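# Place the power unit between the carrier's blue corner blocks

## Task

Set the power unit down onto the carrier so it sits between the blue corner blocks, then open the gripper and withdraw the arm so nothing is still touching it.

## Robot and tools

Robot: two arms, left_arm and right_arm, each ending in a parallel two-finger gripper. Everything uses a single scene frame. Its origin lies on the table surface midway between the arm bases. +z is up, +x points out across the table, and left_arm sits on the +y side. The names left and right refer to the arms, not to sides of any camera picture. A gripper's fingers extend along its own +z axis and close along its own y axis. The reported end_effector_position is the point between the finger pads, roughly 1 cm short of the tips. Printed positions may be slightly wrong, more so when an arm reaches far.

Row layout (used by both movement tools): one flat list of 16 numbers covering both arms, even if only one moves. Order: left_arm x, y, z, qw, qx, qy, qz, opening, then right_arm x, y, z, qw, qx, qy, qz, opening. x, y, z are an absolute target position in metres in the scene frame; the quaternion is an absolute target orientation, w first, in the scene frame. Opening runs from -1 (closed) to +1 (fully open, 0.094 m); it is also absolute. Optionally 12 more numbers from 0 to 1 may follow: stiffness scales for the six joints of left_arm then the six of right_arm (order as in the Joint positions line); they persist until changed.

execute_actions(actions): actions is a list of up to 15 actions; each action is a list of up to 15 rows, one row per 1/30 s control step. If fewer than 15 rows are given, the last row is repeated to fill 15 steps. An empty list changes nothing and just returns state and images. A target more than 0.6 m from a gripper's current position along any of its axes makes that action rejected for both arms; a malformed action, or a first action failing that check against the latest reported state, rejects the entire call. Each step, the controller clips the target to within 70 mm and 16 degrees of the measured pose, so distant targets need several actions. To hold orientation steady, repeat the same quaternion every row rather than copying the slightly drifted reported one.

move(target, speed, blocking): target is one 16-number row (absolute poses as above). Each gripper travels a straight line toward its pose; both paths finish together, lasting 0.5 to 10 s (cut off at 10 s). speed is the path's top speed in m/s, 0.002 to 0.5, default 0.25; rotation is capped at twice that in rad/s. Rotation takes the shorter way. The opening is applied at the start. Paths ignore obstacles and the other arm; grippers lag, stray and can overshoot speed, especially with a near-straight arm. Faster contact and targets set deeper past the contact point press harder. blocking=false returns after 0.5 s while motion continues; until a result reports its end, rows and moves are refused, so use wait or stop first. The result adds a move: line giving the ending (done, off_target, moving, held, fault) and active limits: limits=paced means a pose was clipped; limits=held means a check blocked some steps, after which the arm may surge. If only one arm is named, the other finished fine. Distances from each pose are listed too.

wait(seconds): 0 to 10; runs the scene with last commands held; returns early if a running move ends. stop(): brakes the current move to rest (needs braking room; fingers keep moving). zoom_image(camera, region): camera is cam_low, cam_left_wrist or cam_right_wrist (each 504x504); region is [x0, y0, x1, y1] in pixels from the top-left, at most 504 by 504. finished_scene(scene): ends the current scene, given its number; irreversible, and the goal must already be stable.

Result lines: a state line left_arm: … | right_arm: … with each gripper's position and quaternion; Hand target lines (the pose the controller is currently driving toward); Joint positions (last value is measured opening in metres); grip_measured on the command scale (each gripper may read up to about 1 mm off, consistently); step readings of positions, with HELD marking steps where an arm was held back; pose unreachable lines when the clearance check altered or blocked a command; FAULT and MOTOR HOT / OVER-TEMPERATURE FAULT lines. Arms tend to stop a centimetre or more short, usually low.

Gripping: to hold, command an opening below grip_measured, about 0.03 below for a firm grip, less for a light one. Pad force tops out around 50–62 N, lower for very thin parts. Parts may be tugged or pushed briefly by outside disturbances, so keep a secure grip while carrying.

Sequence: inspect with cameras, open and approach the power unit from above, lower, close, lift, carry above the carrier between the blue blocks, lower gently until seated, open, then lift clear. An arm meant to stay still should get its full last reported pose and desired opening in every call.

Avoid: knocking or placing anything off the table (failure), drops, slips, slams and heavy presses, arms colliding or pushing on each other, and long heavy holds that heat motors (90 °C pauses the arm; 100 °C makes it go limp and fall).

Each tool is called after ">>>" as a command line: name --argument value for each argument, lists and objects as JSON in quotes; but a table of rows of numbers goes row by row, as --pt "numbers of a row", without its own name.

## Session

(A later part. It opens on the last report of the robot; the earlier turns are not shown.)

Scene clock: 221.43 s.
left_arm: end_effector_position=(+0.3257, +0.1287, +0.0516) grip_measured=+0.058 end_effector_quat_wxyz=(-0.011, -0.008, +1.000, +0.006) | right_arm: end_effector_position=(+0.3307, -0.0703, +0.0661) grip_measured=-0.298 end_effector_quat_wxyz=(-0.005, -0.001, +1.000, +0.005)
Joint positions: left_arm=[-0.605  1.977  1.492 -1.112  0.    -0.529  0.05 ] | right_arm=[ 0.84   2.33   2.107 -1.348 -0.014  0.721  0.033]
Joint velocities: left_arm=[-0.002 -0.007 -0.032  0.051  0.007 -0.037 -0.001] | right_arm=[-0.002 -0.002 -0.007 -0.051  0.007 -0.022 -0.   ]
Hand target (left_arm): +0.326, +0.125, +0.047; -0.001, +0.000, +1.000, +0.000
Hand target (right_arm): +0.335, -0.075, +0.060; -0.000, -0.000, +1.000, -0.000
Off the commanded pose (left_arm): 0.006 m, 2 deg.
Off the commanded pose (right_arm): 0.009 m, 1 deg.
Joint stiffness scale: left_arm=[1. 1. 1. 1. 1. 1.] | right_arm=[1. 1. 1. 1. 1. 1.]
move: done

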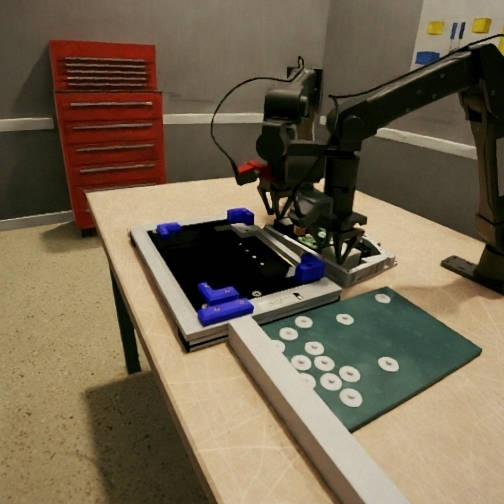

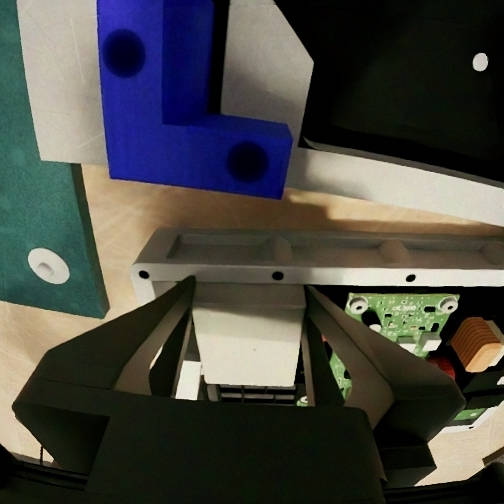

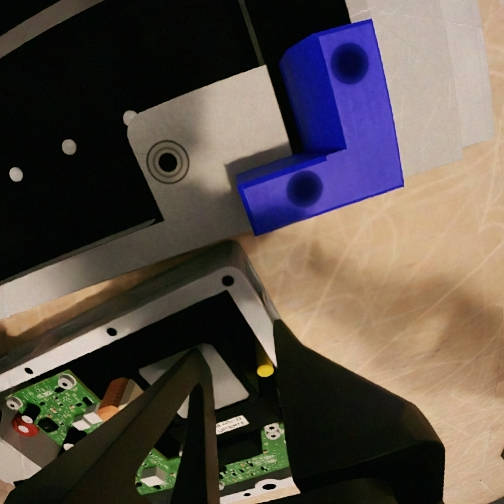

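>>> move --target '[0.326,0.125,0.047,0,0,1,0,-1,0.335,-0.087,0.065,0,0,1,0,-0.3]' --speed 0.04

>>> move --target '[0.326,0.125,0.047,0,0,1,0,-1,0.335,-0.087,0.04,0,0,1,0,-0.3]' --speed 0.04

>>> move --target '[0.326,0.125,0.047,0,0,1,0,-1,0.332,-0.083,0.042,0,0,1,0,-1]' --speed 0.04

Scene clock: 230.13 s.
left_arm: end_effector_position=(+0.3257, +0.1287, +0.0516) grip_measured=+0.058 end_effector_quat_wxyz=(-0.011, -0.008, +1.000, +0.006) | right_arm: end_effector_position=(+0.3326, -0.0796, +0.0662) grip_measured=-0.298 end_effector_quat_wxyz=(-0.003, -0.001, +1.000, +0.007)
Joint positions: left_arm=[-0.605  1.977  1.492 -1.112  0.    -0.529  0.05 ] | right_arm=[ 0.822  2.298  2.054 -1.321 -0.014  0.702  0.033]
Joint velocities: left_arm=[-0.012  0.002  0.017  0.037 -0.066  0.037 -0.   ] | right_arm=[-0.017  0.007 -0.012 -0.081 -0.022 -0.007 -0.   ]
Hand target (left_arm): +0.326, +0.125, +0.047; -0.001, +0.000, +1.000, +0.000
Hand target (right_arm): +0.335, -0.087, +0.065; -0.000, +0.000, +1.000, -0.000
Off the commanded pose (left_arm): 0.006 m, 2 deg.
Off the commanded pose (right_arm): 0.008 m, 1 deg.
Joint stiffness scale: left_arm=[1. 1. 1. 1. 1. 1.] | right_arm=[1. 1. 1. 1. 1. 1.]
move: done

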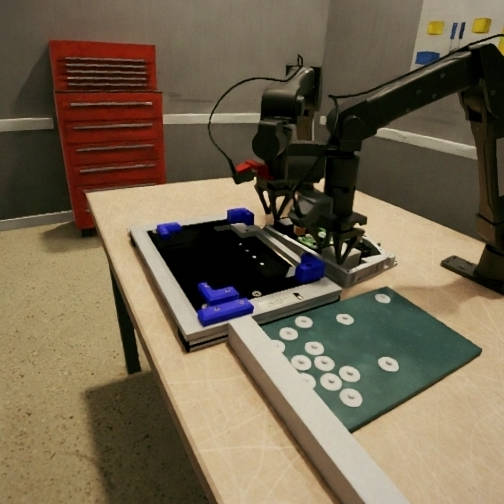

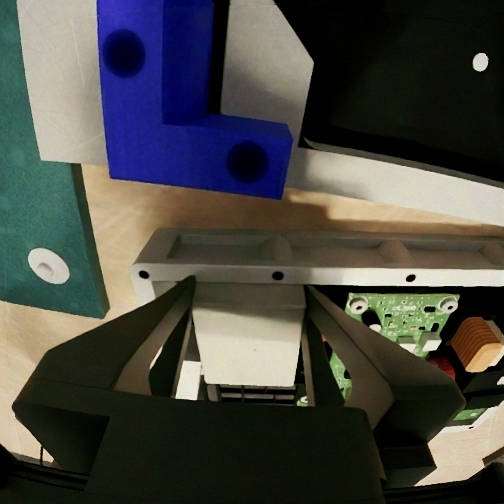

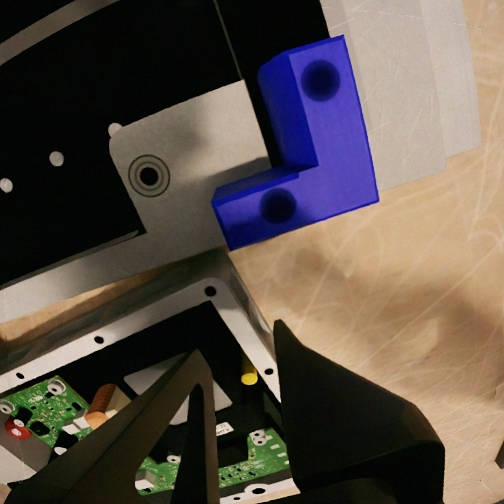

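Scene clock: 231.03 s.
left_arm: end_effector_position=(+0.3257, +0.1287, +0.0516) grip_measured=+0.058 end_effector_quat_wxyz=(-0.011, -0.008, +1.000, +0.006) | right_arm: end_effector_position=(+0.3324, -0.0798, +0.0644) grip_measured=-0.298 end_effector_quat_wxyz=(+0.009, -0.003, +1.000, +0.017)
Joint positions: left_arm=[-0.605  1.977  1.492 -1.112  0.    -0.529  0.05 ] | right_arm=[ 0.822  2.261  1.983 -1.258 -0.014  0.699  0.033]
Joint velocities: left_arm=[-0.002 -0.012  0.002  0.007 -0.051 -0.007  0.001] | right_arm=[-0.007 -0.002 -0.017 -0.051  0.007 -0.007 -0.001]
Hand target (left_arm): +0.326, +0.125, +0.047; -0.001, +0.000, +1.000, +0.000
Hand target (right_arm): +0.334, -0.088, +0.041; -0.001, -0.000, +1.000, -0.000
Off the commanded pose (left_arm): 0.006 m, 2 deg.
Off the commanded pose (right_arm): 0.026 m, 2 deg.
Joint stiffness scale: left_arm=[1. 1. 1. 1. 1. 1.] | right_arm=[1. 1. 1. 1. 1. 1.]
move: off_target (right_arm)

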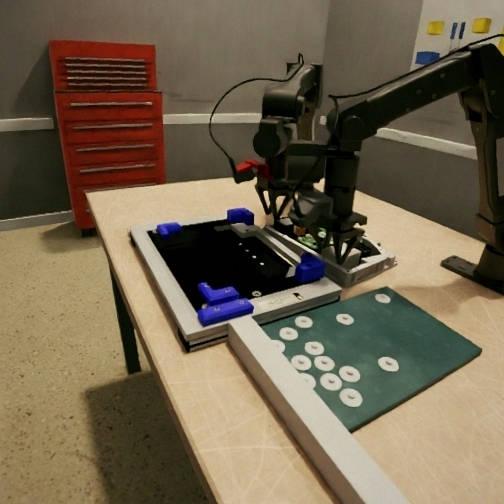

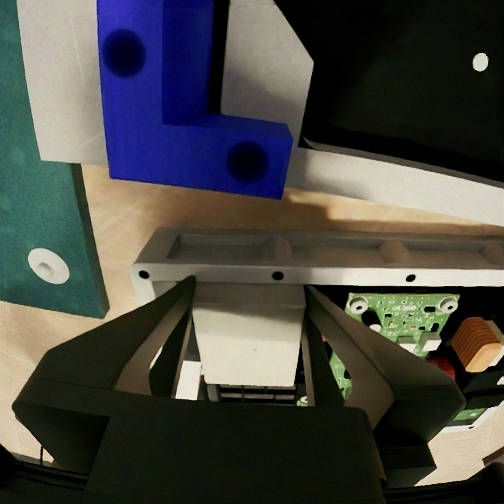

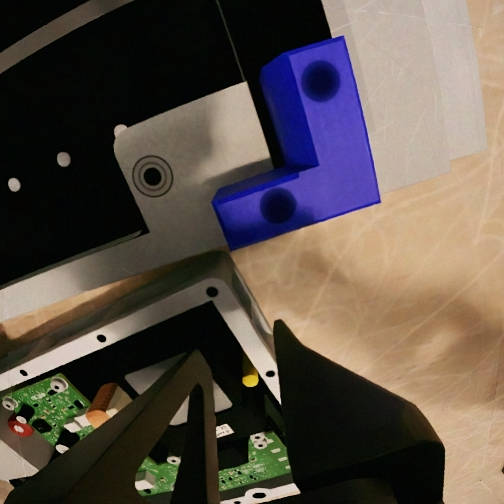

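Scene clock: 231.97 s.
left_arm: end_effector_position=(+0.3257, +0.1287, +0.0516) grip_measured=+0.058 end_effector_quat_wxyz=(-0.011, -0.008, +1.000, +0.006) | right_arm: end_effector_position=(+0.3319, -0.0797, +0.0503) grip_measured=-0.994 end_effector_quat_wxyz=(+0.001, -0.003, +1.000, +0.012)
Joint positions: left_arm=[-0.605  1.977  1.492 -1.112  0.    -0.529  0.05 ] | right_arm=[ 0.822  2.285  1.968 -1.237 -0.017  0.7    0.   ]
Joint velocities: left_arm=[ 0.002  0.012 -0.027 -0.037 -0.007 -0.037 -0.001] | right_arm=[-0.002  0.002 -0.002 -0.007 -0.022  0.022 -0.   ]
Hand target (left_arm): +0.326, +0.125, +0.047; -0.001, +0.000, +1.000, +0.000
Hand target (right_arm): +0.332, -0.083, +0.042; -0.000, +0.000, +1.000, +0.000
Off the commanded pose (left_arm): 0.006 m, 2 deg.
Off the commanded pose (right_arm): 0.009 m, 1 deg.
Joint stiffness scale: left_arm=[1. 1. 1. 1. 1. 1.] | right_arm=[1. 1. 1. 1. 1. 1.]
move: done

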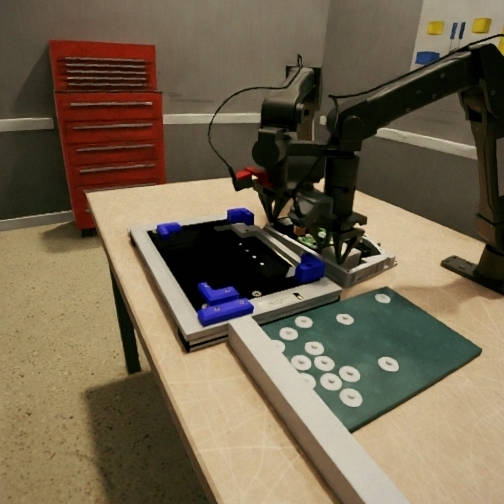

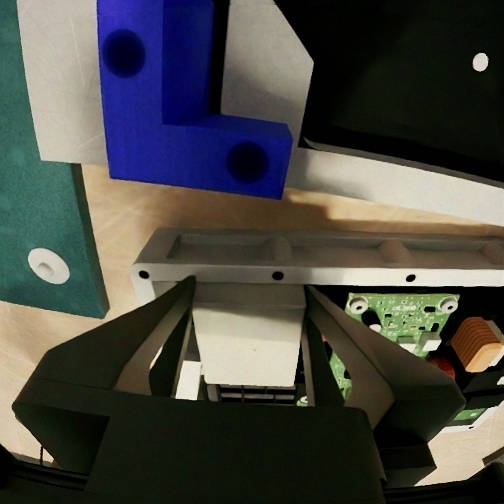

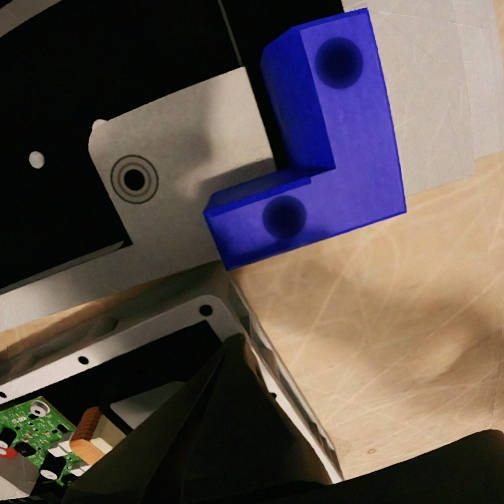

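>>> move --target '[0.326,0.125,0.047,0,0,1,0,-1,0.335,-0.08,0.075,0,0,1,0,-0.3]' --speed 0.04

>>> move --target '[0.326,0.125,0.047,0,0,1,0,-1,0.335,-0.074,0.072,0,0,1,0,-0.3]' --speed 0.04

>>> move --target '[0.326,0.125,0.047,0,0,1,0,-1,0.335,-0.074,0.04,0,0,1,0,-0.3]' --speed 0.04

Scene clock: 244.83 s.
left_arm: end_effector_position=(+0.3255, +0.1292, +0.0517) grip_measured=+0.058 end_effector_quat_wxyz=(-0.012, -0.009, +1.000, +0.007) | right_arm: end_effector_position=(+0.3371, -0.0823, +0.0772) grip_measured=-0.302 end_effector_quat_wxyz=(+0.005, +0.000, +1.000, +0.004)
Joint positions: left_arm=[-0.604  1.977  1.492 -1.114 -0.001 -0.529  0.05 ] | right_arm=[ 0.817  2.299  2.098 -1.357  0.     0.7    0.033]
Joint velocities: left_arm=[-0.002 -0.002  0.012  0.037 -0.066 -0.037  0.001] | right_arm=[ 0.002  0.002  0.002  0.037  0.007 -0.066 -0.   ]
Hand target (left_arm): +0.326, +0.125, +0.047; -0.001, -0.000, +1.000, +0.000
Hand target (right_arm): +0.335, -0.080, +0.075; +0.000, -0.000, +1.000, +0.000
Off the commanded pose (left_arm): 0.006 m, 2 deg.
Off the commanded pose (right_arm): 0.004 m, 1 deg.
Joint stiffness scale: left_arm=[1. 1. 1. 1. 1. 1.] | right_arm=[1. 1. 1. 1. 1. 1.]
move: done

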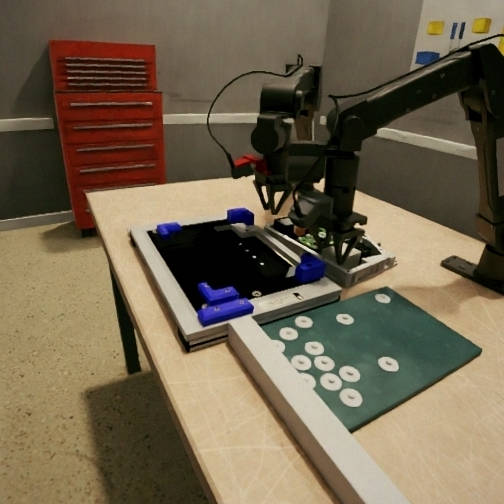

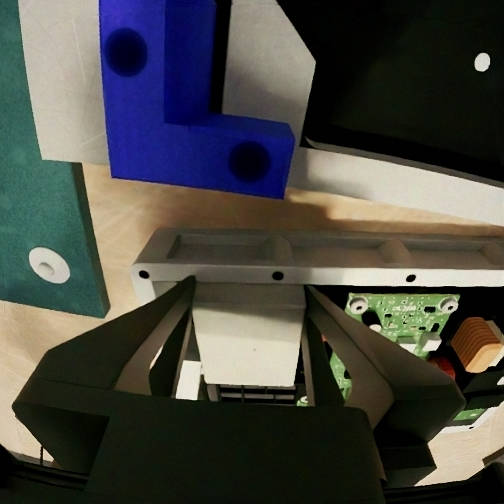

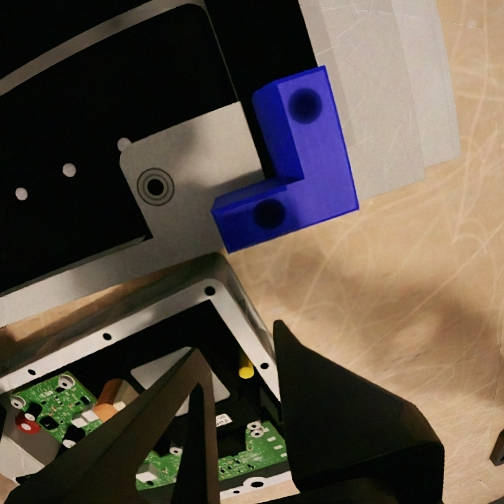

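Scene clock: 245.67 s.
left_arm: end_effector_position=(+0.3255, +0.1292, +0.0517) grip_measured=+0.058 end_effector_quat_wxyz=(-0.012, -0.009, +1.000, +0.007) | right_arm: end_effector_position=(+0.3378, -0.0774, +0.0745) grip_measured=-0.302 end_effector_quat_wxyz=(+0.005, +0.002, +1.000, +0.004)
Joint positions: left_arm=[-0.604  1.977  1.492 -1.114 -0.001 -0.529  0.05 ] | right_arm=[ 0.824  2.319  2.121 -1.361  0.     0.71   0.033]
Joint velocities: left_arm=[-0.012  0.002 -0.002 -0.066 -0.051 -0.022  0.   ] | right_arm=[ 0.012 -0.007  0.027 -0.037 -0.007 -0.081  0.   ]
Hand target (left_arm): +0.326, +0.125, +0.047; -0.001, +0.000, +1.000, +0.000
Hand target (right_arm): +0.335, -0.074, +0.072; +0.000, +0.000, +1.000, +0.000
Off the commanded pose (left_arm): 0.006 m, 2 deg.
Off the commanded pose (right_arm): 0.005 m, 1 deg.
Joint stiffness scale: left_arm=[1. 1. 1. 1. 1. 1.] | right_arm=[1. 1. 1. 1. 1. 1.]
move: done

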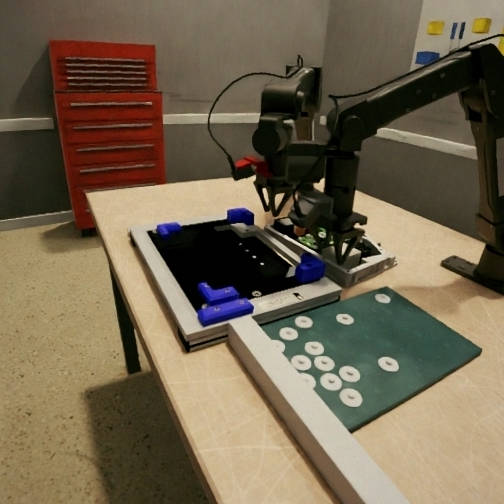

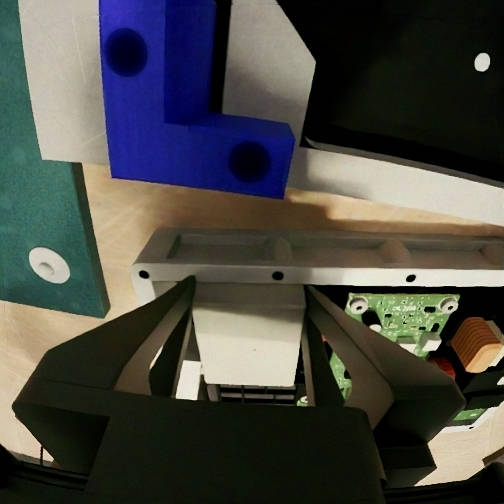

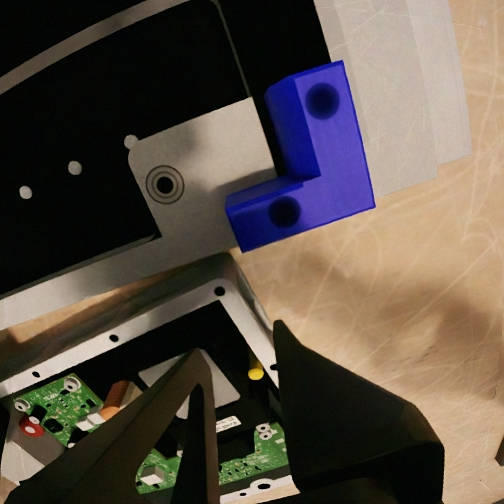

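Scene clock: 246.77 s.
left_arm: end_effector_position=(+0.3255, +0.1292, +0.0517) grip_measured=+0.058 end_effector_quat_wxyz=(-0.012, -0.009, +1.000, +0.007) | right_arm: end_effector_position=(+0.3382, -0.0771, +0.0649) grip_measured=-0.302 end_effector_quat_wxyz=(+0.011, +0.002, +1.000, +0.009)
Joint positions: left_arm=[-0.604  1.977  1.492 -1.114 -0.001 -0.53   0.05 ] | right_arm=[ 0.824  2.3    2.052 -1.294  0.     0.71   0.033]
Joint velocities: left_arm=[ 0.007 -0.022 -0.002 -0.037 -0.037 -0.022  0.   ] | right_arm=[-0.007 -0.022 -0.017 -0.051 -0.051 -0.007 -0.001]
Hand target (left_arm): +0.326, +0.125, +0.047; -0.001, -0.000, +1.000, +0.000
Hand target (right_arm): +0.334, -0.075, +0.041; -0.000, +0.000, +1.000, -0.000
Off the commanded pose (left_arm): 0.006 m, 2 deg.
Off the commanded pose (right_arm): 0.025 m, 2 deg.
Joint stiffness scale: left_arm=[1. 1. 1. 1. 1. 1.] | right_arm=[1. 1. 1. 1. 1. 1.]
move: off_target (right_arm)

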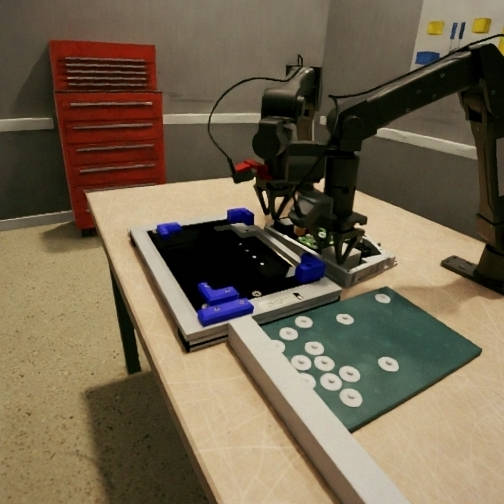

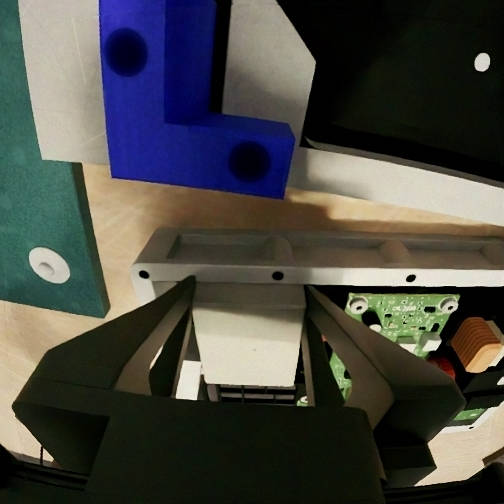

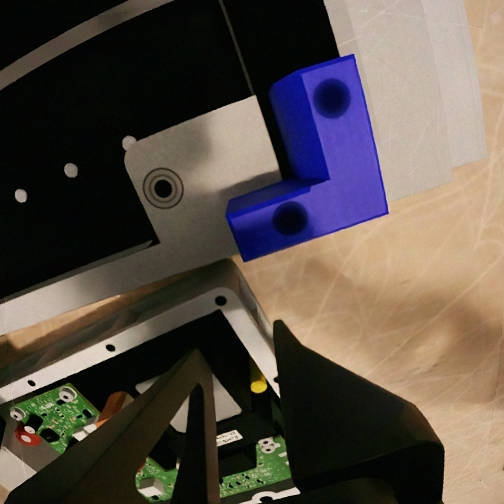

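>>> move --target '[0.326,0.125,0.047,0,0,1,0,-1,0.338,-0.077,0.072,0,0,1,0,-0.6]' --speed 0.04

>>> move --target '[0.326,0.125,0.047,0,0,1,0,-1,0.338,-0.077,0.04,0,0,1,0,-0.6]' --speed 0.04

Scene clock: 277.77 s.
left_arm: end_effector_position=(+0.3255, +0.1292, +0.0517) grip_measured=+0.058 end_effector_quat_wxyz=(-0.012, -0.009, +1.000, +0.007) | right_arm: end_effector_position=(+0.3376, -0.0764, +0.0744) grip_measured=-0.598 end_effector_quat_wxyz=(+0.003, +0.001, +1.000, +0.006)
Joint positions: left_arm=[-0.604  1.977  1.492 -1.114 -0.001 -0.53   0.05 ] | right_arm=[ 0.824  2.32   2.123 -1.361 -0.005  0.71   0.019]
Joint velocities: left_arm=[ 0.022  0.012 -0.002 -0.051 -0.066  0.066  0.001] | right_arm=[-0.007 -0.027  0.002 -0.022 -0.007  0.022 -0.001]
Hand target (left_arm): +0.326, +0.125, +0.047; -0.001, +0.000, +1.000, +0.000
Hand target (right_arm): +0.338, -0.077, +0.072; +0.000, +0.000, +1.000, +0.000
Off the commanded pose (left_arm): 0.006 m, 2 deg.
Off the commanded pose (right_arm): 0.002 m, 1 deg.
Joint stiffness scale: left_arm=[1. 1. 1. 1. 1. 1.] | right_arm=[1. 1. 1. 1. 1. 1.]
move: done

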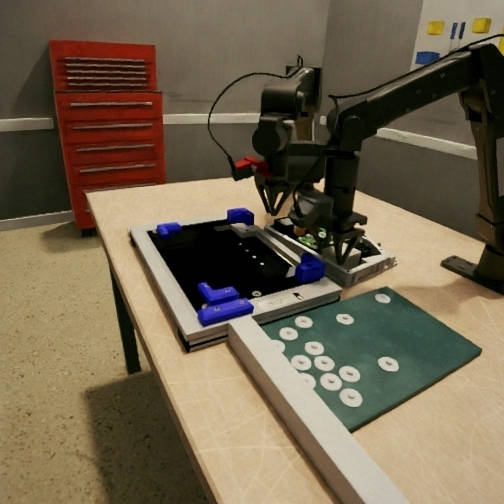

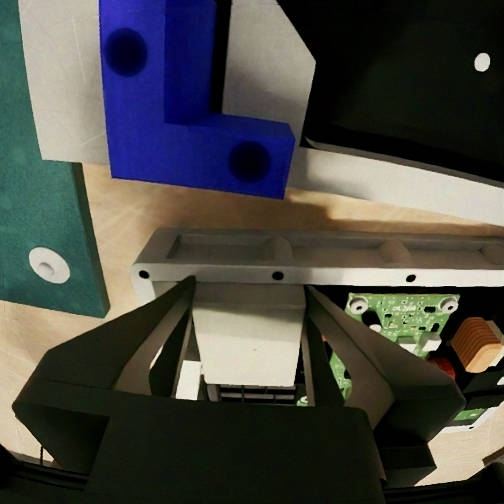

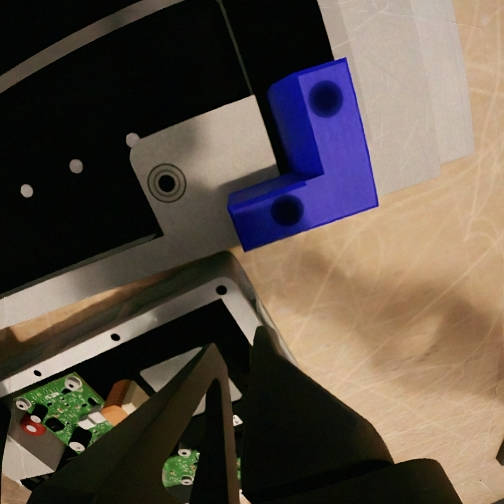

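Scene clock: 278.90 s.
left_arm: end_effector_position=(+0.3255, +0.1292, +0.0517) grip_measured=+0.058 end_effector_quat_wxyz=(-0.012, -0.009, +1.000, +0.007) | right_arm: end_effector_position=(+0.3354, -0.0798, +0.0511) grip_measured=-0.598 end_effector_quat_wxyz=(-0.000, +0.002, +1.000, -0.001)
Joint positions: left_arm=[-0.604  1.977  1.492 -1.114 -0.001 -0.53   0.05 ] | right_arm=[ 0.824  2.32   2.031 -1.284  0.001  0.71   0.019]
Joint velocities: left_arm=[ 0.002 -0.012 -0.002  0.022  0.007 -0.022 -0.   ] | right_arm=[ 0.002 -0.027 -0.012 -0.007 -0.095 -0.051  0.   ]
Hand target (left_arm): +0.326, +0.125, +0.047; -0.001, +0.000, +1.000, +0.000
Hand target (right_arm): +0.338, -0.077, +0.040; -0.000, +0.000, +1.000, -0.000
Off the commanded pose (left_arm): 0.006 m, 2 deg.
Off the commanded pose (right_arm): 0.012 m, 0 deg.
Joint stiffness scale: left_arm=[1. 1. 1. 1. 1. 1.] | right_arm=[1. 1. 1. 1. 1. 1.]
move: off_target (right_arm)

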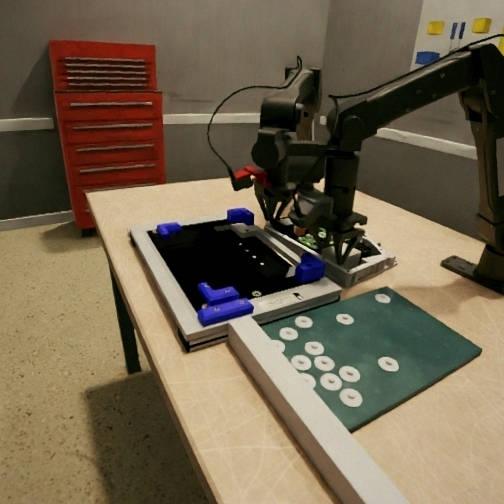

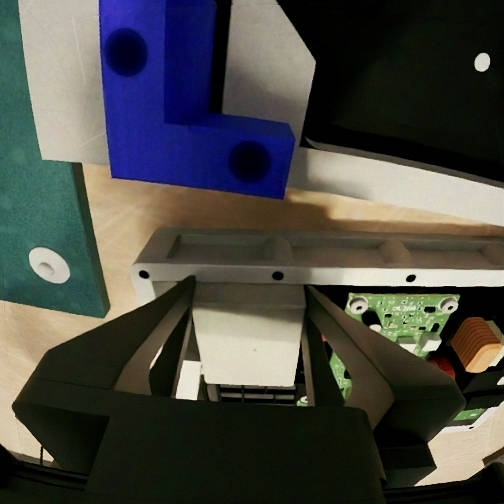

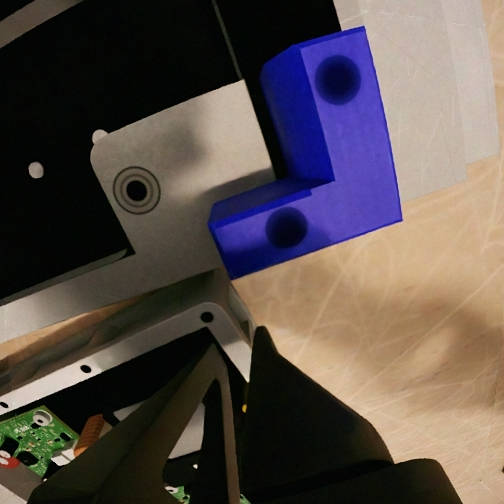

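>>> move --target '[0.326,0.125,0.047,0,0,1,0,-1,0.336,-0.079,0.045,0,0,1,0,-1]' --speed 0.04

Scene clock: 282.77 s.
left_arm: end_effector_position=(+0.3255, +0.1292, +0.0517) grip_measured=+0.058 end_effector_quat_wxyz=(-0.012, -0.009, +1.000, +0.007) | right_arm: end_effector_position=(+0.3384, -0.0772, +0.0511) grip_measured=-0.994 end_effector_quat_wxyz=(+0.006, +0.002, +1.000, +0.004)
Joint positions: left_arm=[-0.604  1.977  1.492 -1.114 -0.001 -0.53   0.05 ] | right_arm=[ 0.824  2.32   2.031 -1.268  0.001  0.71   0.   ]
Joint velocities: left_arm=[ 0.002  0.002 -0.012 -0.066  0.007 -0.007  0.   ] | right_arm=[-0.007  0.012  0.007  0.007  0.022 -0.022 -0.   ]
Hand target (left_arm): +0.326, +0.125, +0.047; -0.001, +0.000, +1.000, +0.000
Hand target (right_arm): +0.336, -0.079, +0.045; -0.000, +0.000, +1.000, -0.000
Off the commanded pose (left_arm): 0.006 m, 2 deg.
Off the commanded pose (right_arm): 0.007 m, 1 deg.
Joint stiffness scale: left_arm=[1. 1. 1. 1. 1. 1.] | right_arm=[1. 1. 1. 1. 1. 1.]
move: done

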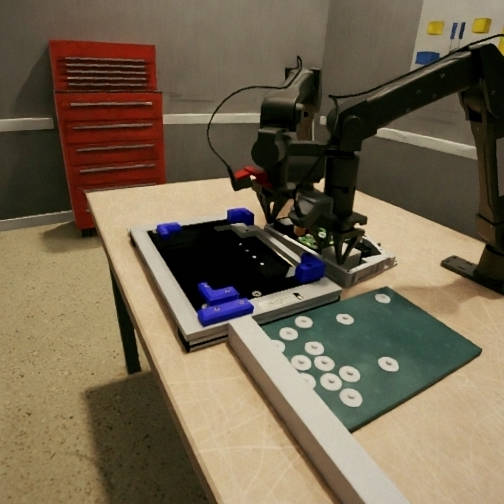

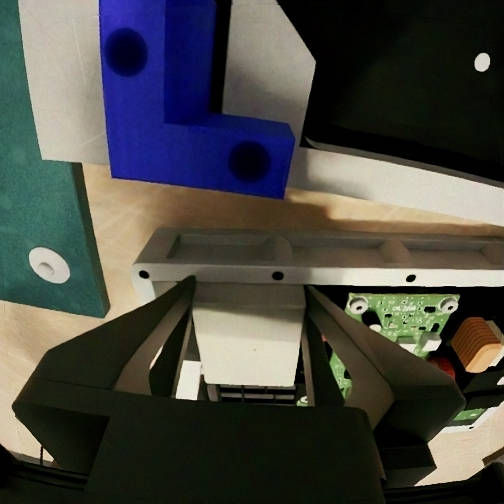

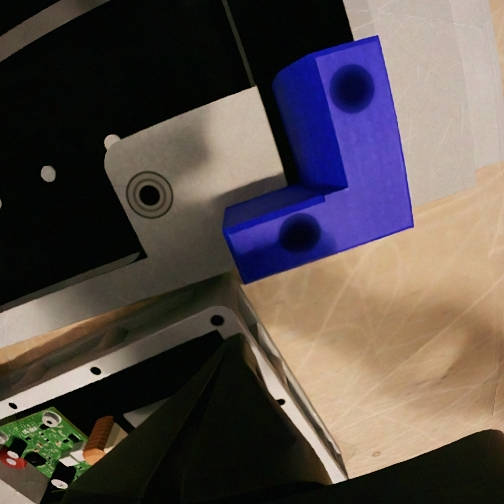

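>>> move --target '[0.326,0.125,0.047,0,0,1,0,-1,0.338,-0.08,0.075,0,0,1,0,-0.4]' --speed 0.04

>>> move --target '[0.326,0.125,0.047,0,0,1,0,-1,0.338,-0.06,0.072,0,0,1,0,-0.4]' --speed 0.04

>>> move --target '[0.326,0.125,0.047,0,0,1,0,-1,0.338,-0.06,0.04,0,0,1,0,-0.4]' --speed 0.04

>>> move --target '[0.326,0.125,0.047,0,0,1,0,-1,0.338,-0.062,0.045,0,0,1,0,-1]' --speed 0.04

Scene clock: 301.97 s.
left_arm: end_effector_position=(+0.3254, +0.1295, +0.0517) grip_measured=+0.058 end_effector_quat_wxyz=(-0.012, -0.010, +1.000, +0.008) | right_arm: end_effector_position=(+0.3388, -0.0811, +0.0733) grip_measured=-0.402 end_effector_quat_wxyz=(+0.004, +0.003, +1.000, -0.001)
Joint positions: left_arm=[-0.604  1.977  1.492 -1.115 -0.001 -0.53   0.05 ] | right_arm=[ 0.819  2.32   2.119 -1.365  0.006  0.708  0.028]
Joint velocities: left_arm=[-0.017 -0.002 -0.002  0.007  0.007  0.007 -0.001] | right_arm=[-0.012  0.002 -0.002 -0.022  0.007 -0.095  0.   ]
Hand target (left_arm): +0.326, +0.125, +0.047; -0.001, +0.000, +1.000, +0.000
Hand target (right_arm): +0.338, -0.080, +0.075; +0.000, +0.000, +1.000, +0.000
Off the commanded pose (left_arm): 0.007 m, 2 deg.
Off the commanded pose (right_arm): 0.002 m, 1 deg.
Joint stiffness scale: left_arm=[1. 1. 1. 1. 1. 1.] | right_arm=[1. 1. 1. 1. 1. 1.]
move: done

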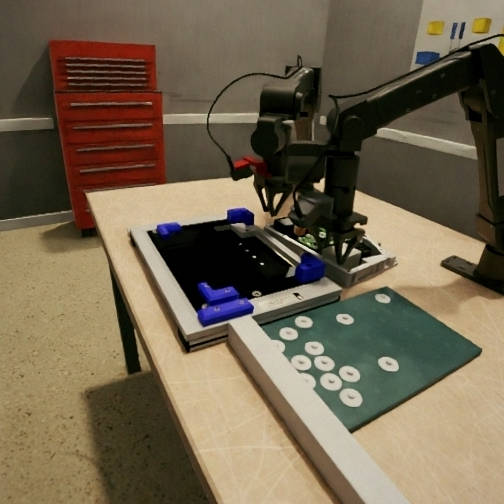

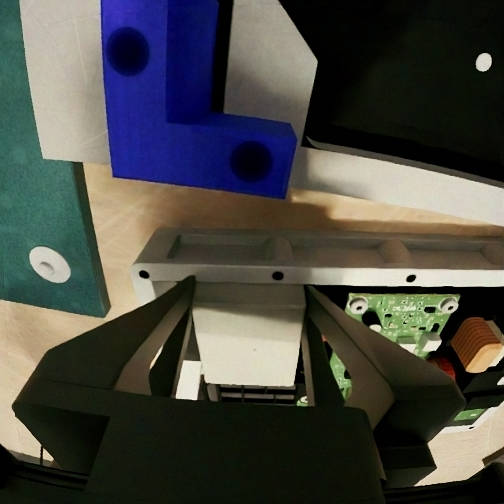

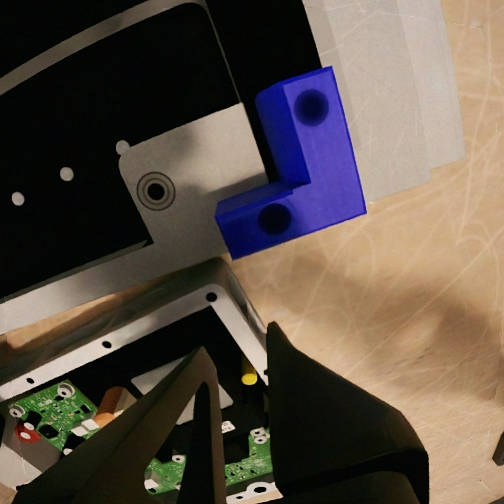

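Scene clock: 302.87 s.
left_arm: end_effector_position=(+0.3254, +0.1295, +0.0517) grip_measured=+0.058 end_effector_quat_wxyz=(-0.012, -0.010, +1.000, +0.008) | right_arm: end_effector_position=(+0.3417, -0.0625, +0.0751) grip_measured=-0.402 end_effector_quat_wxyz=(+0.008, -0.000, +1.000, +0.003)
Joint positions: left_arm=[-0.604  1.977  1.492 -1.115 -0.001 -0.53   0.05 ] | right_arm=[ 0.845  2.387  2.242 -1.41   0.005  0.727  0.028]
Joint velocities: left_arm=[ 0.007  0.007 -0.002  0.095 -0.037 -0.022  0.   ] | right_arm=[-0.002 -0.017  0.012 -0.066  0.022 -0.051  0.   ]
Hand target (left_arm): +0.326, +0.125, +0.047; -0.001, +0.000, +1.000, +0.000
Hand target (right_arm): +0.338, -0.060, +0.072; +0.000, -0.000, +1.000, +0.000
Off the commanded pose (left_arm): 0.007 m, 2 deg.
Off the commanded pose (right_arm): 0.005 m, 1 deg.
Joint stiffness scale: left_arm=[1. 1. 1. 1. 1. 1.] | right_arm=[1. 1. 1. 1. 1. 1.]
move: done

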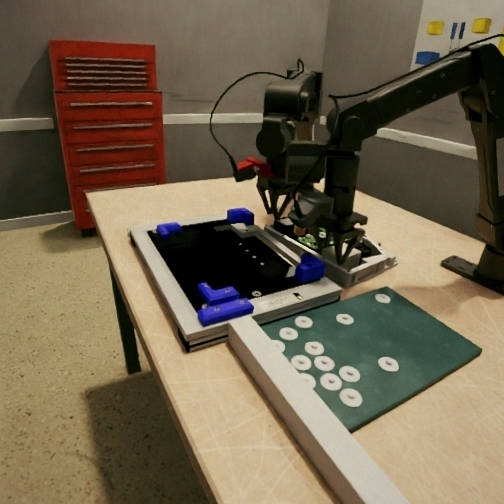

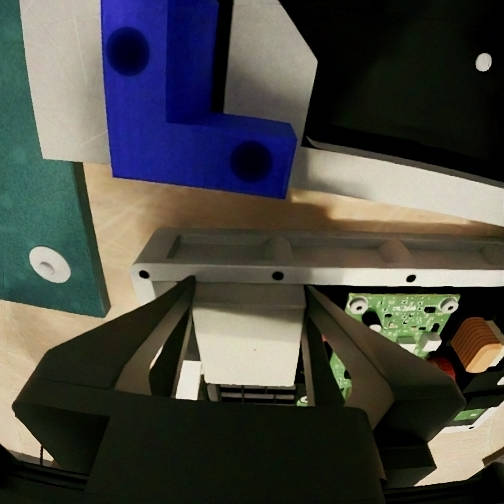

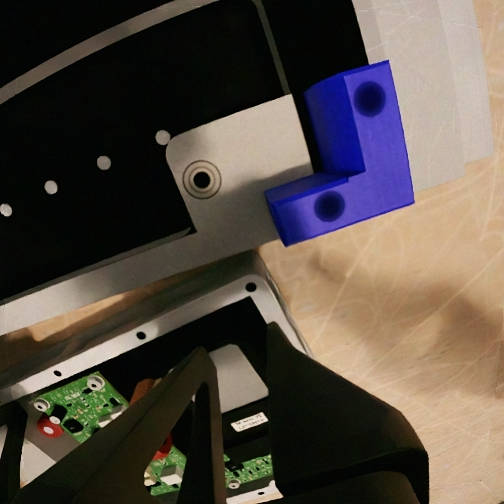

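Scene clock: 304.00 s.
left_arm: end_effector_position=(+0.3254, +0.1295, +0.0517) grip_measured=+0.058 end_effector_quat_wxyz=(-0.012, -0.010, +1.000, +0.008) | right_arm: end_effector_position=(+0.3415, -0.0626, +0.0651) grip_measured=-0.402 end_effector_quat_wxyz=(+0.013, +0.000, +1.000, +0.009)
Joint positions: left_arm=[-0.604  1.977  1.492 -1.115 -0.001 -0.53   0.05 ] | right_arm=[ 0.845  2.36   2.154 -1.334  0.004  0.727  0.028]
Joint velocities: left_arm=[ 0.012 -0.022 -0.002  0.081 -0.022  0.037 -0.   ] | right_arm=[ 0.007 -0.002 -0.007 -0.022  0.007  0.022  0.   ]
Hand target (left_arm): +0.326, +0.125, +0.047; -0.001, +0.000, +1.000, +0.000
Hand target (right_arm): +0.337, -0.061, +0.041; -0.000, +0.000, +1.000, -0.000
Off the commanded pose (left_arm): 0.007 m, 2 deg.
Off the commanded pose (right_arm): 0.026 m, 2 deg.
Joint stiffness scale: left_arm=[1. 1. 1. 1. 1. 1.] | right_arm=[1. 1. 1. 1. 1. 1.]
move: off_target (right_arm)

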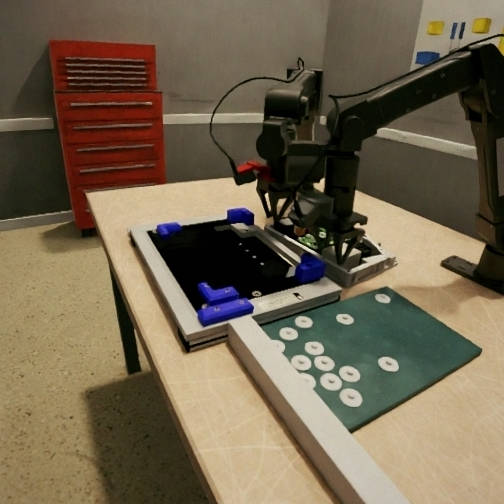

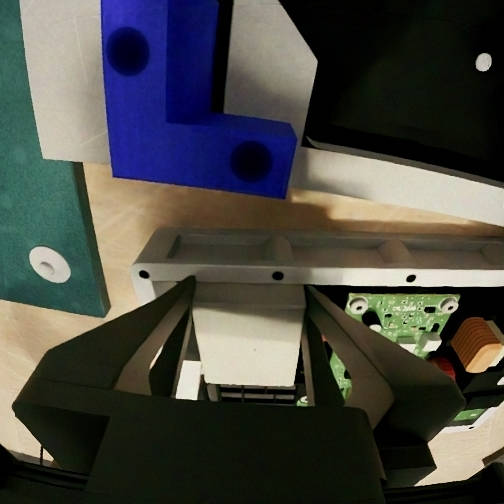

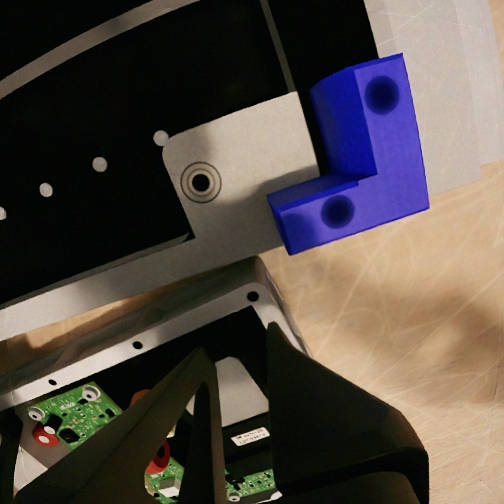

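Scene clock: 304.73 s.
left_arm: end_effector_position=(+0.3254, +0.1295, +0.0517) grip_measured=+0.058 end_effector_quat_wxyz=(-0.012, -0.010, +1.000, +0.008) | right_arm: end_effector_position=(+0.3422, -0.0607, +0.0662) grip_measured=-0.994 end_effector_quat_wxyz=(+0.015, -0.000, +1.000, +0.014)
Joint positions: left_arm=[-0.604  1.977  1.492 -1.115 -0.001 -0.53   0.05 ] | right_arm=[ 0.845  2.357  2.154 -1.327 -0.001  0.727  0.   ]
Joint velocities: left_arm=[ 0.012 -0.002 -0.042 -0.022 -0.007  0.051 -0.001] | right_arm=[-0.002 -0.017 -0.002  0.007  0.007 -0.007  0.001]
Hand target (left_arm): +0.326, +0.125, +0.047; -0.001, +0.000, +1.000, +0.000
Hand target (right_arm): +0.338, -0.062, +0.046; -0.000, +0.000, +1.000, -0.000
Off the commanded pose (left_arm): 0.007 m, 2 deg.
Off the commanded pose (right_arm): 0.022 m, 2 deg.
Joint stiffness scale: left_arm=[1. 1. 1. 1. 1. 1.] | right_arm=[1. 1. 1. 1. 1. 1.]
move: off_target (right_arm)

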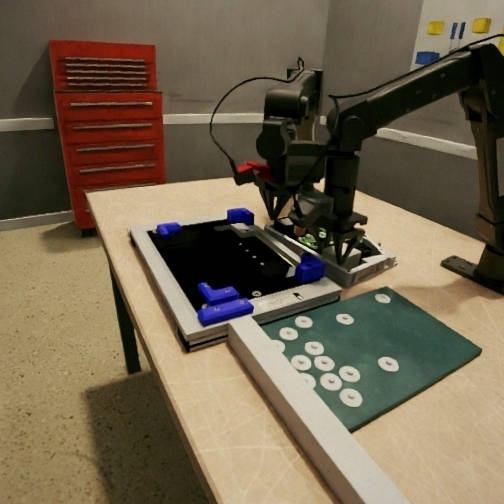

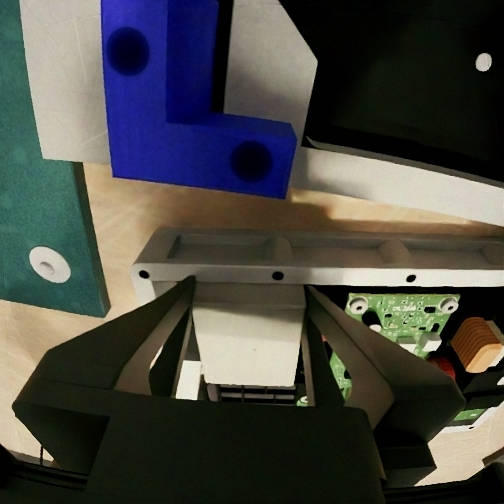

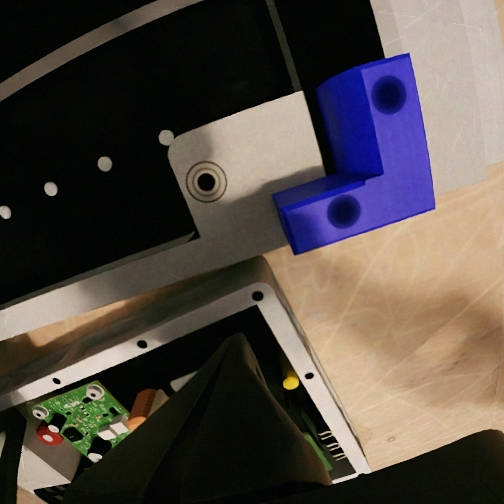

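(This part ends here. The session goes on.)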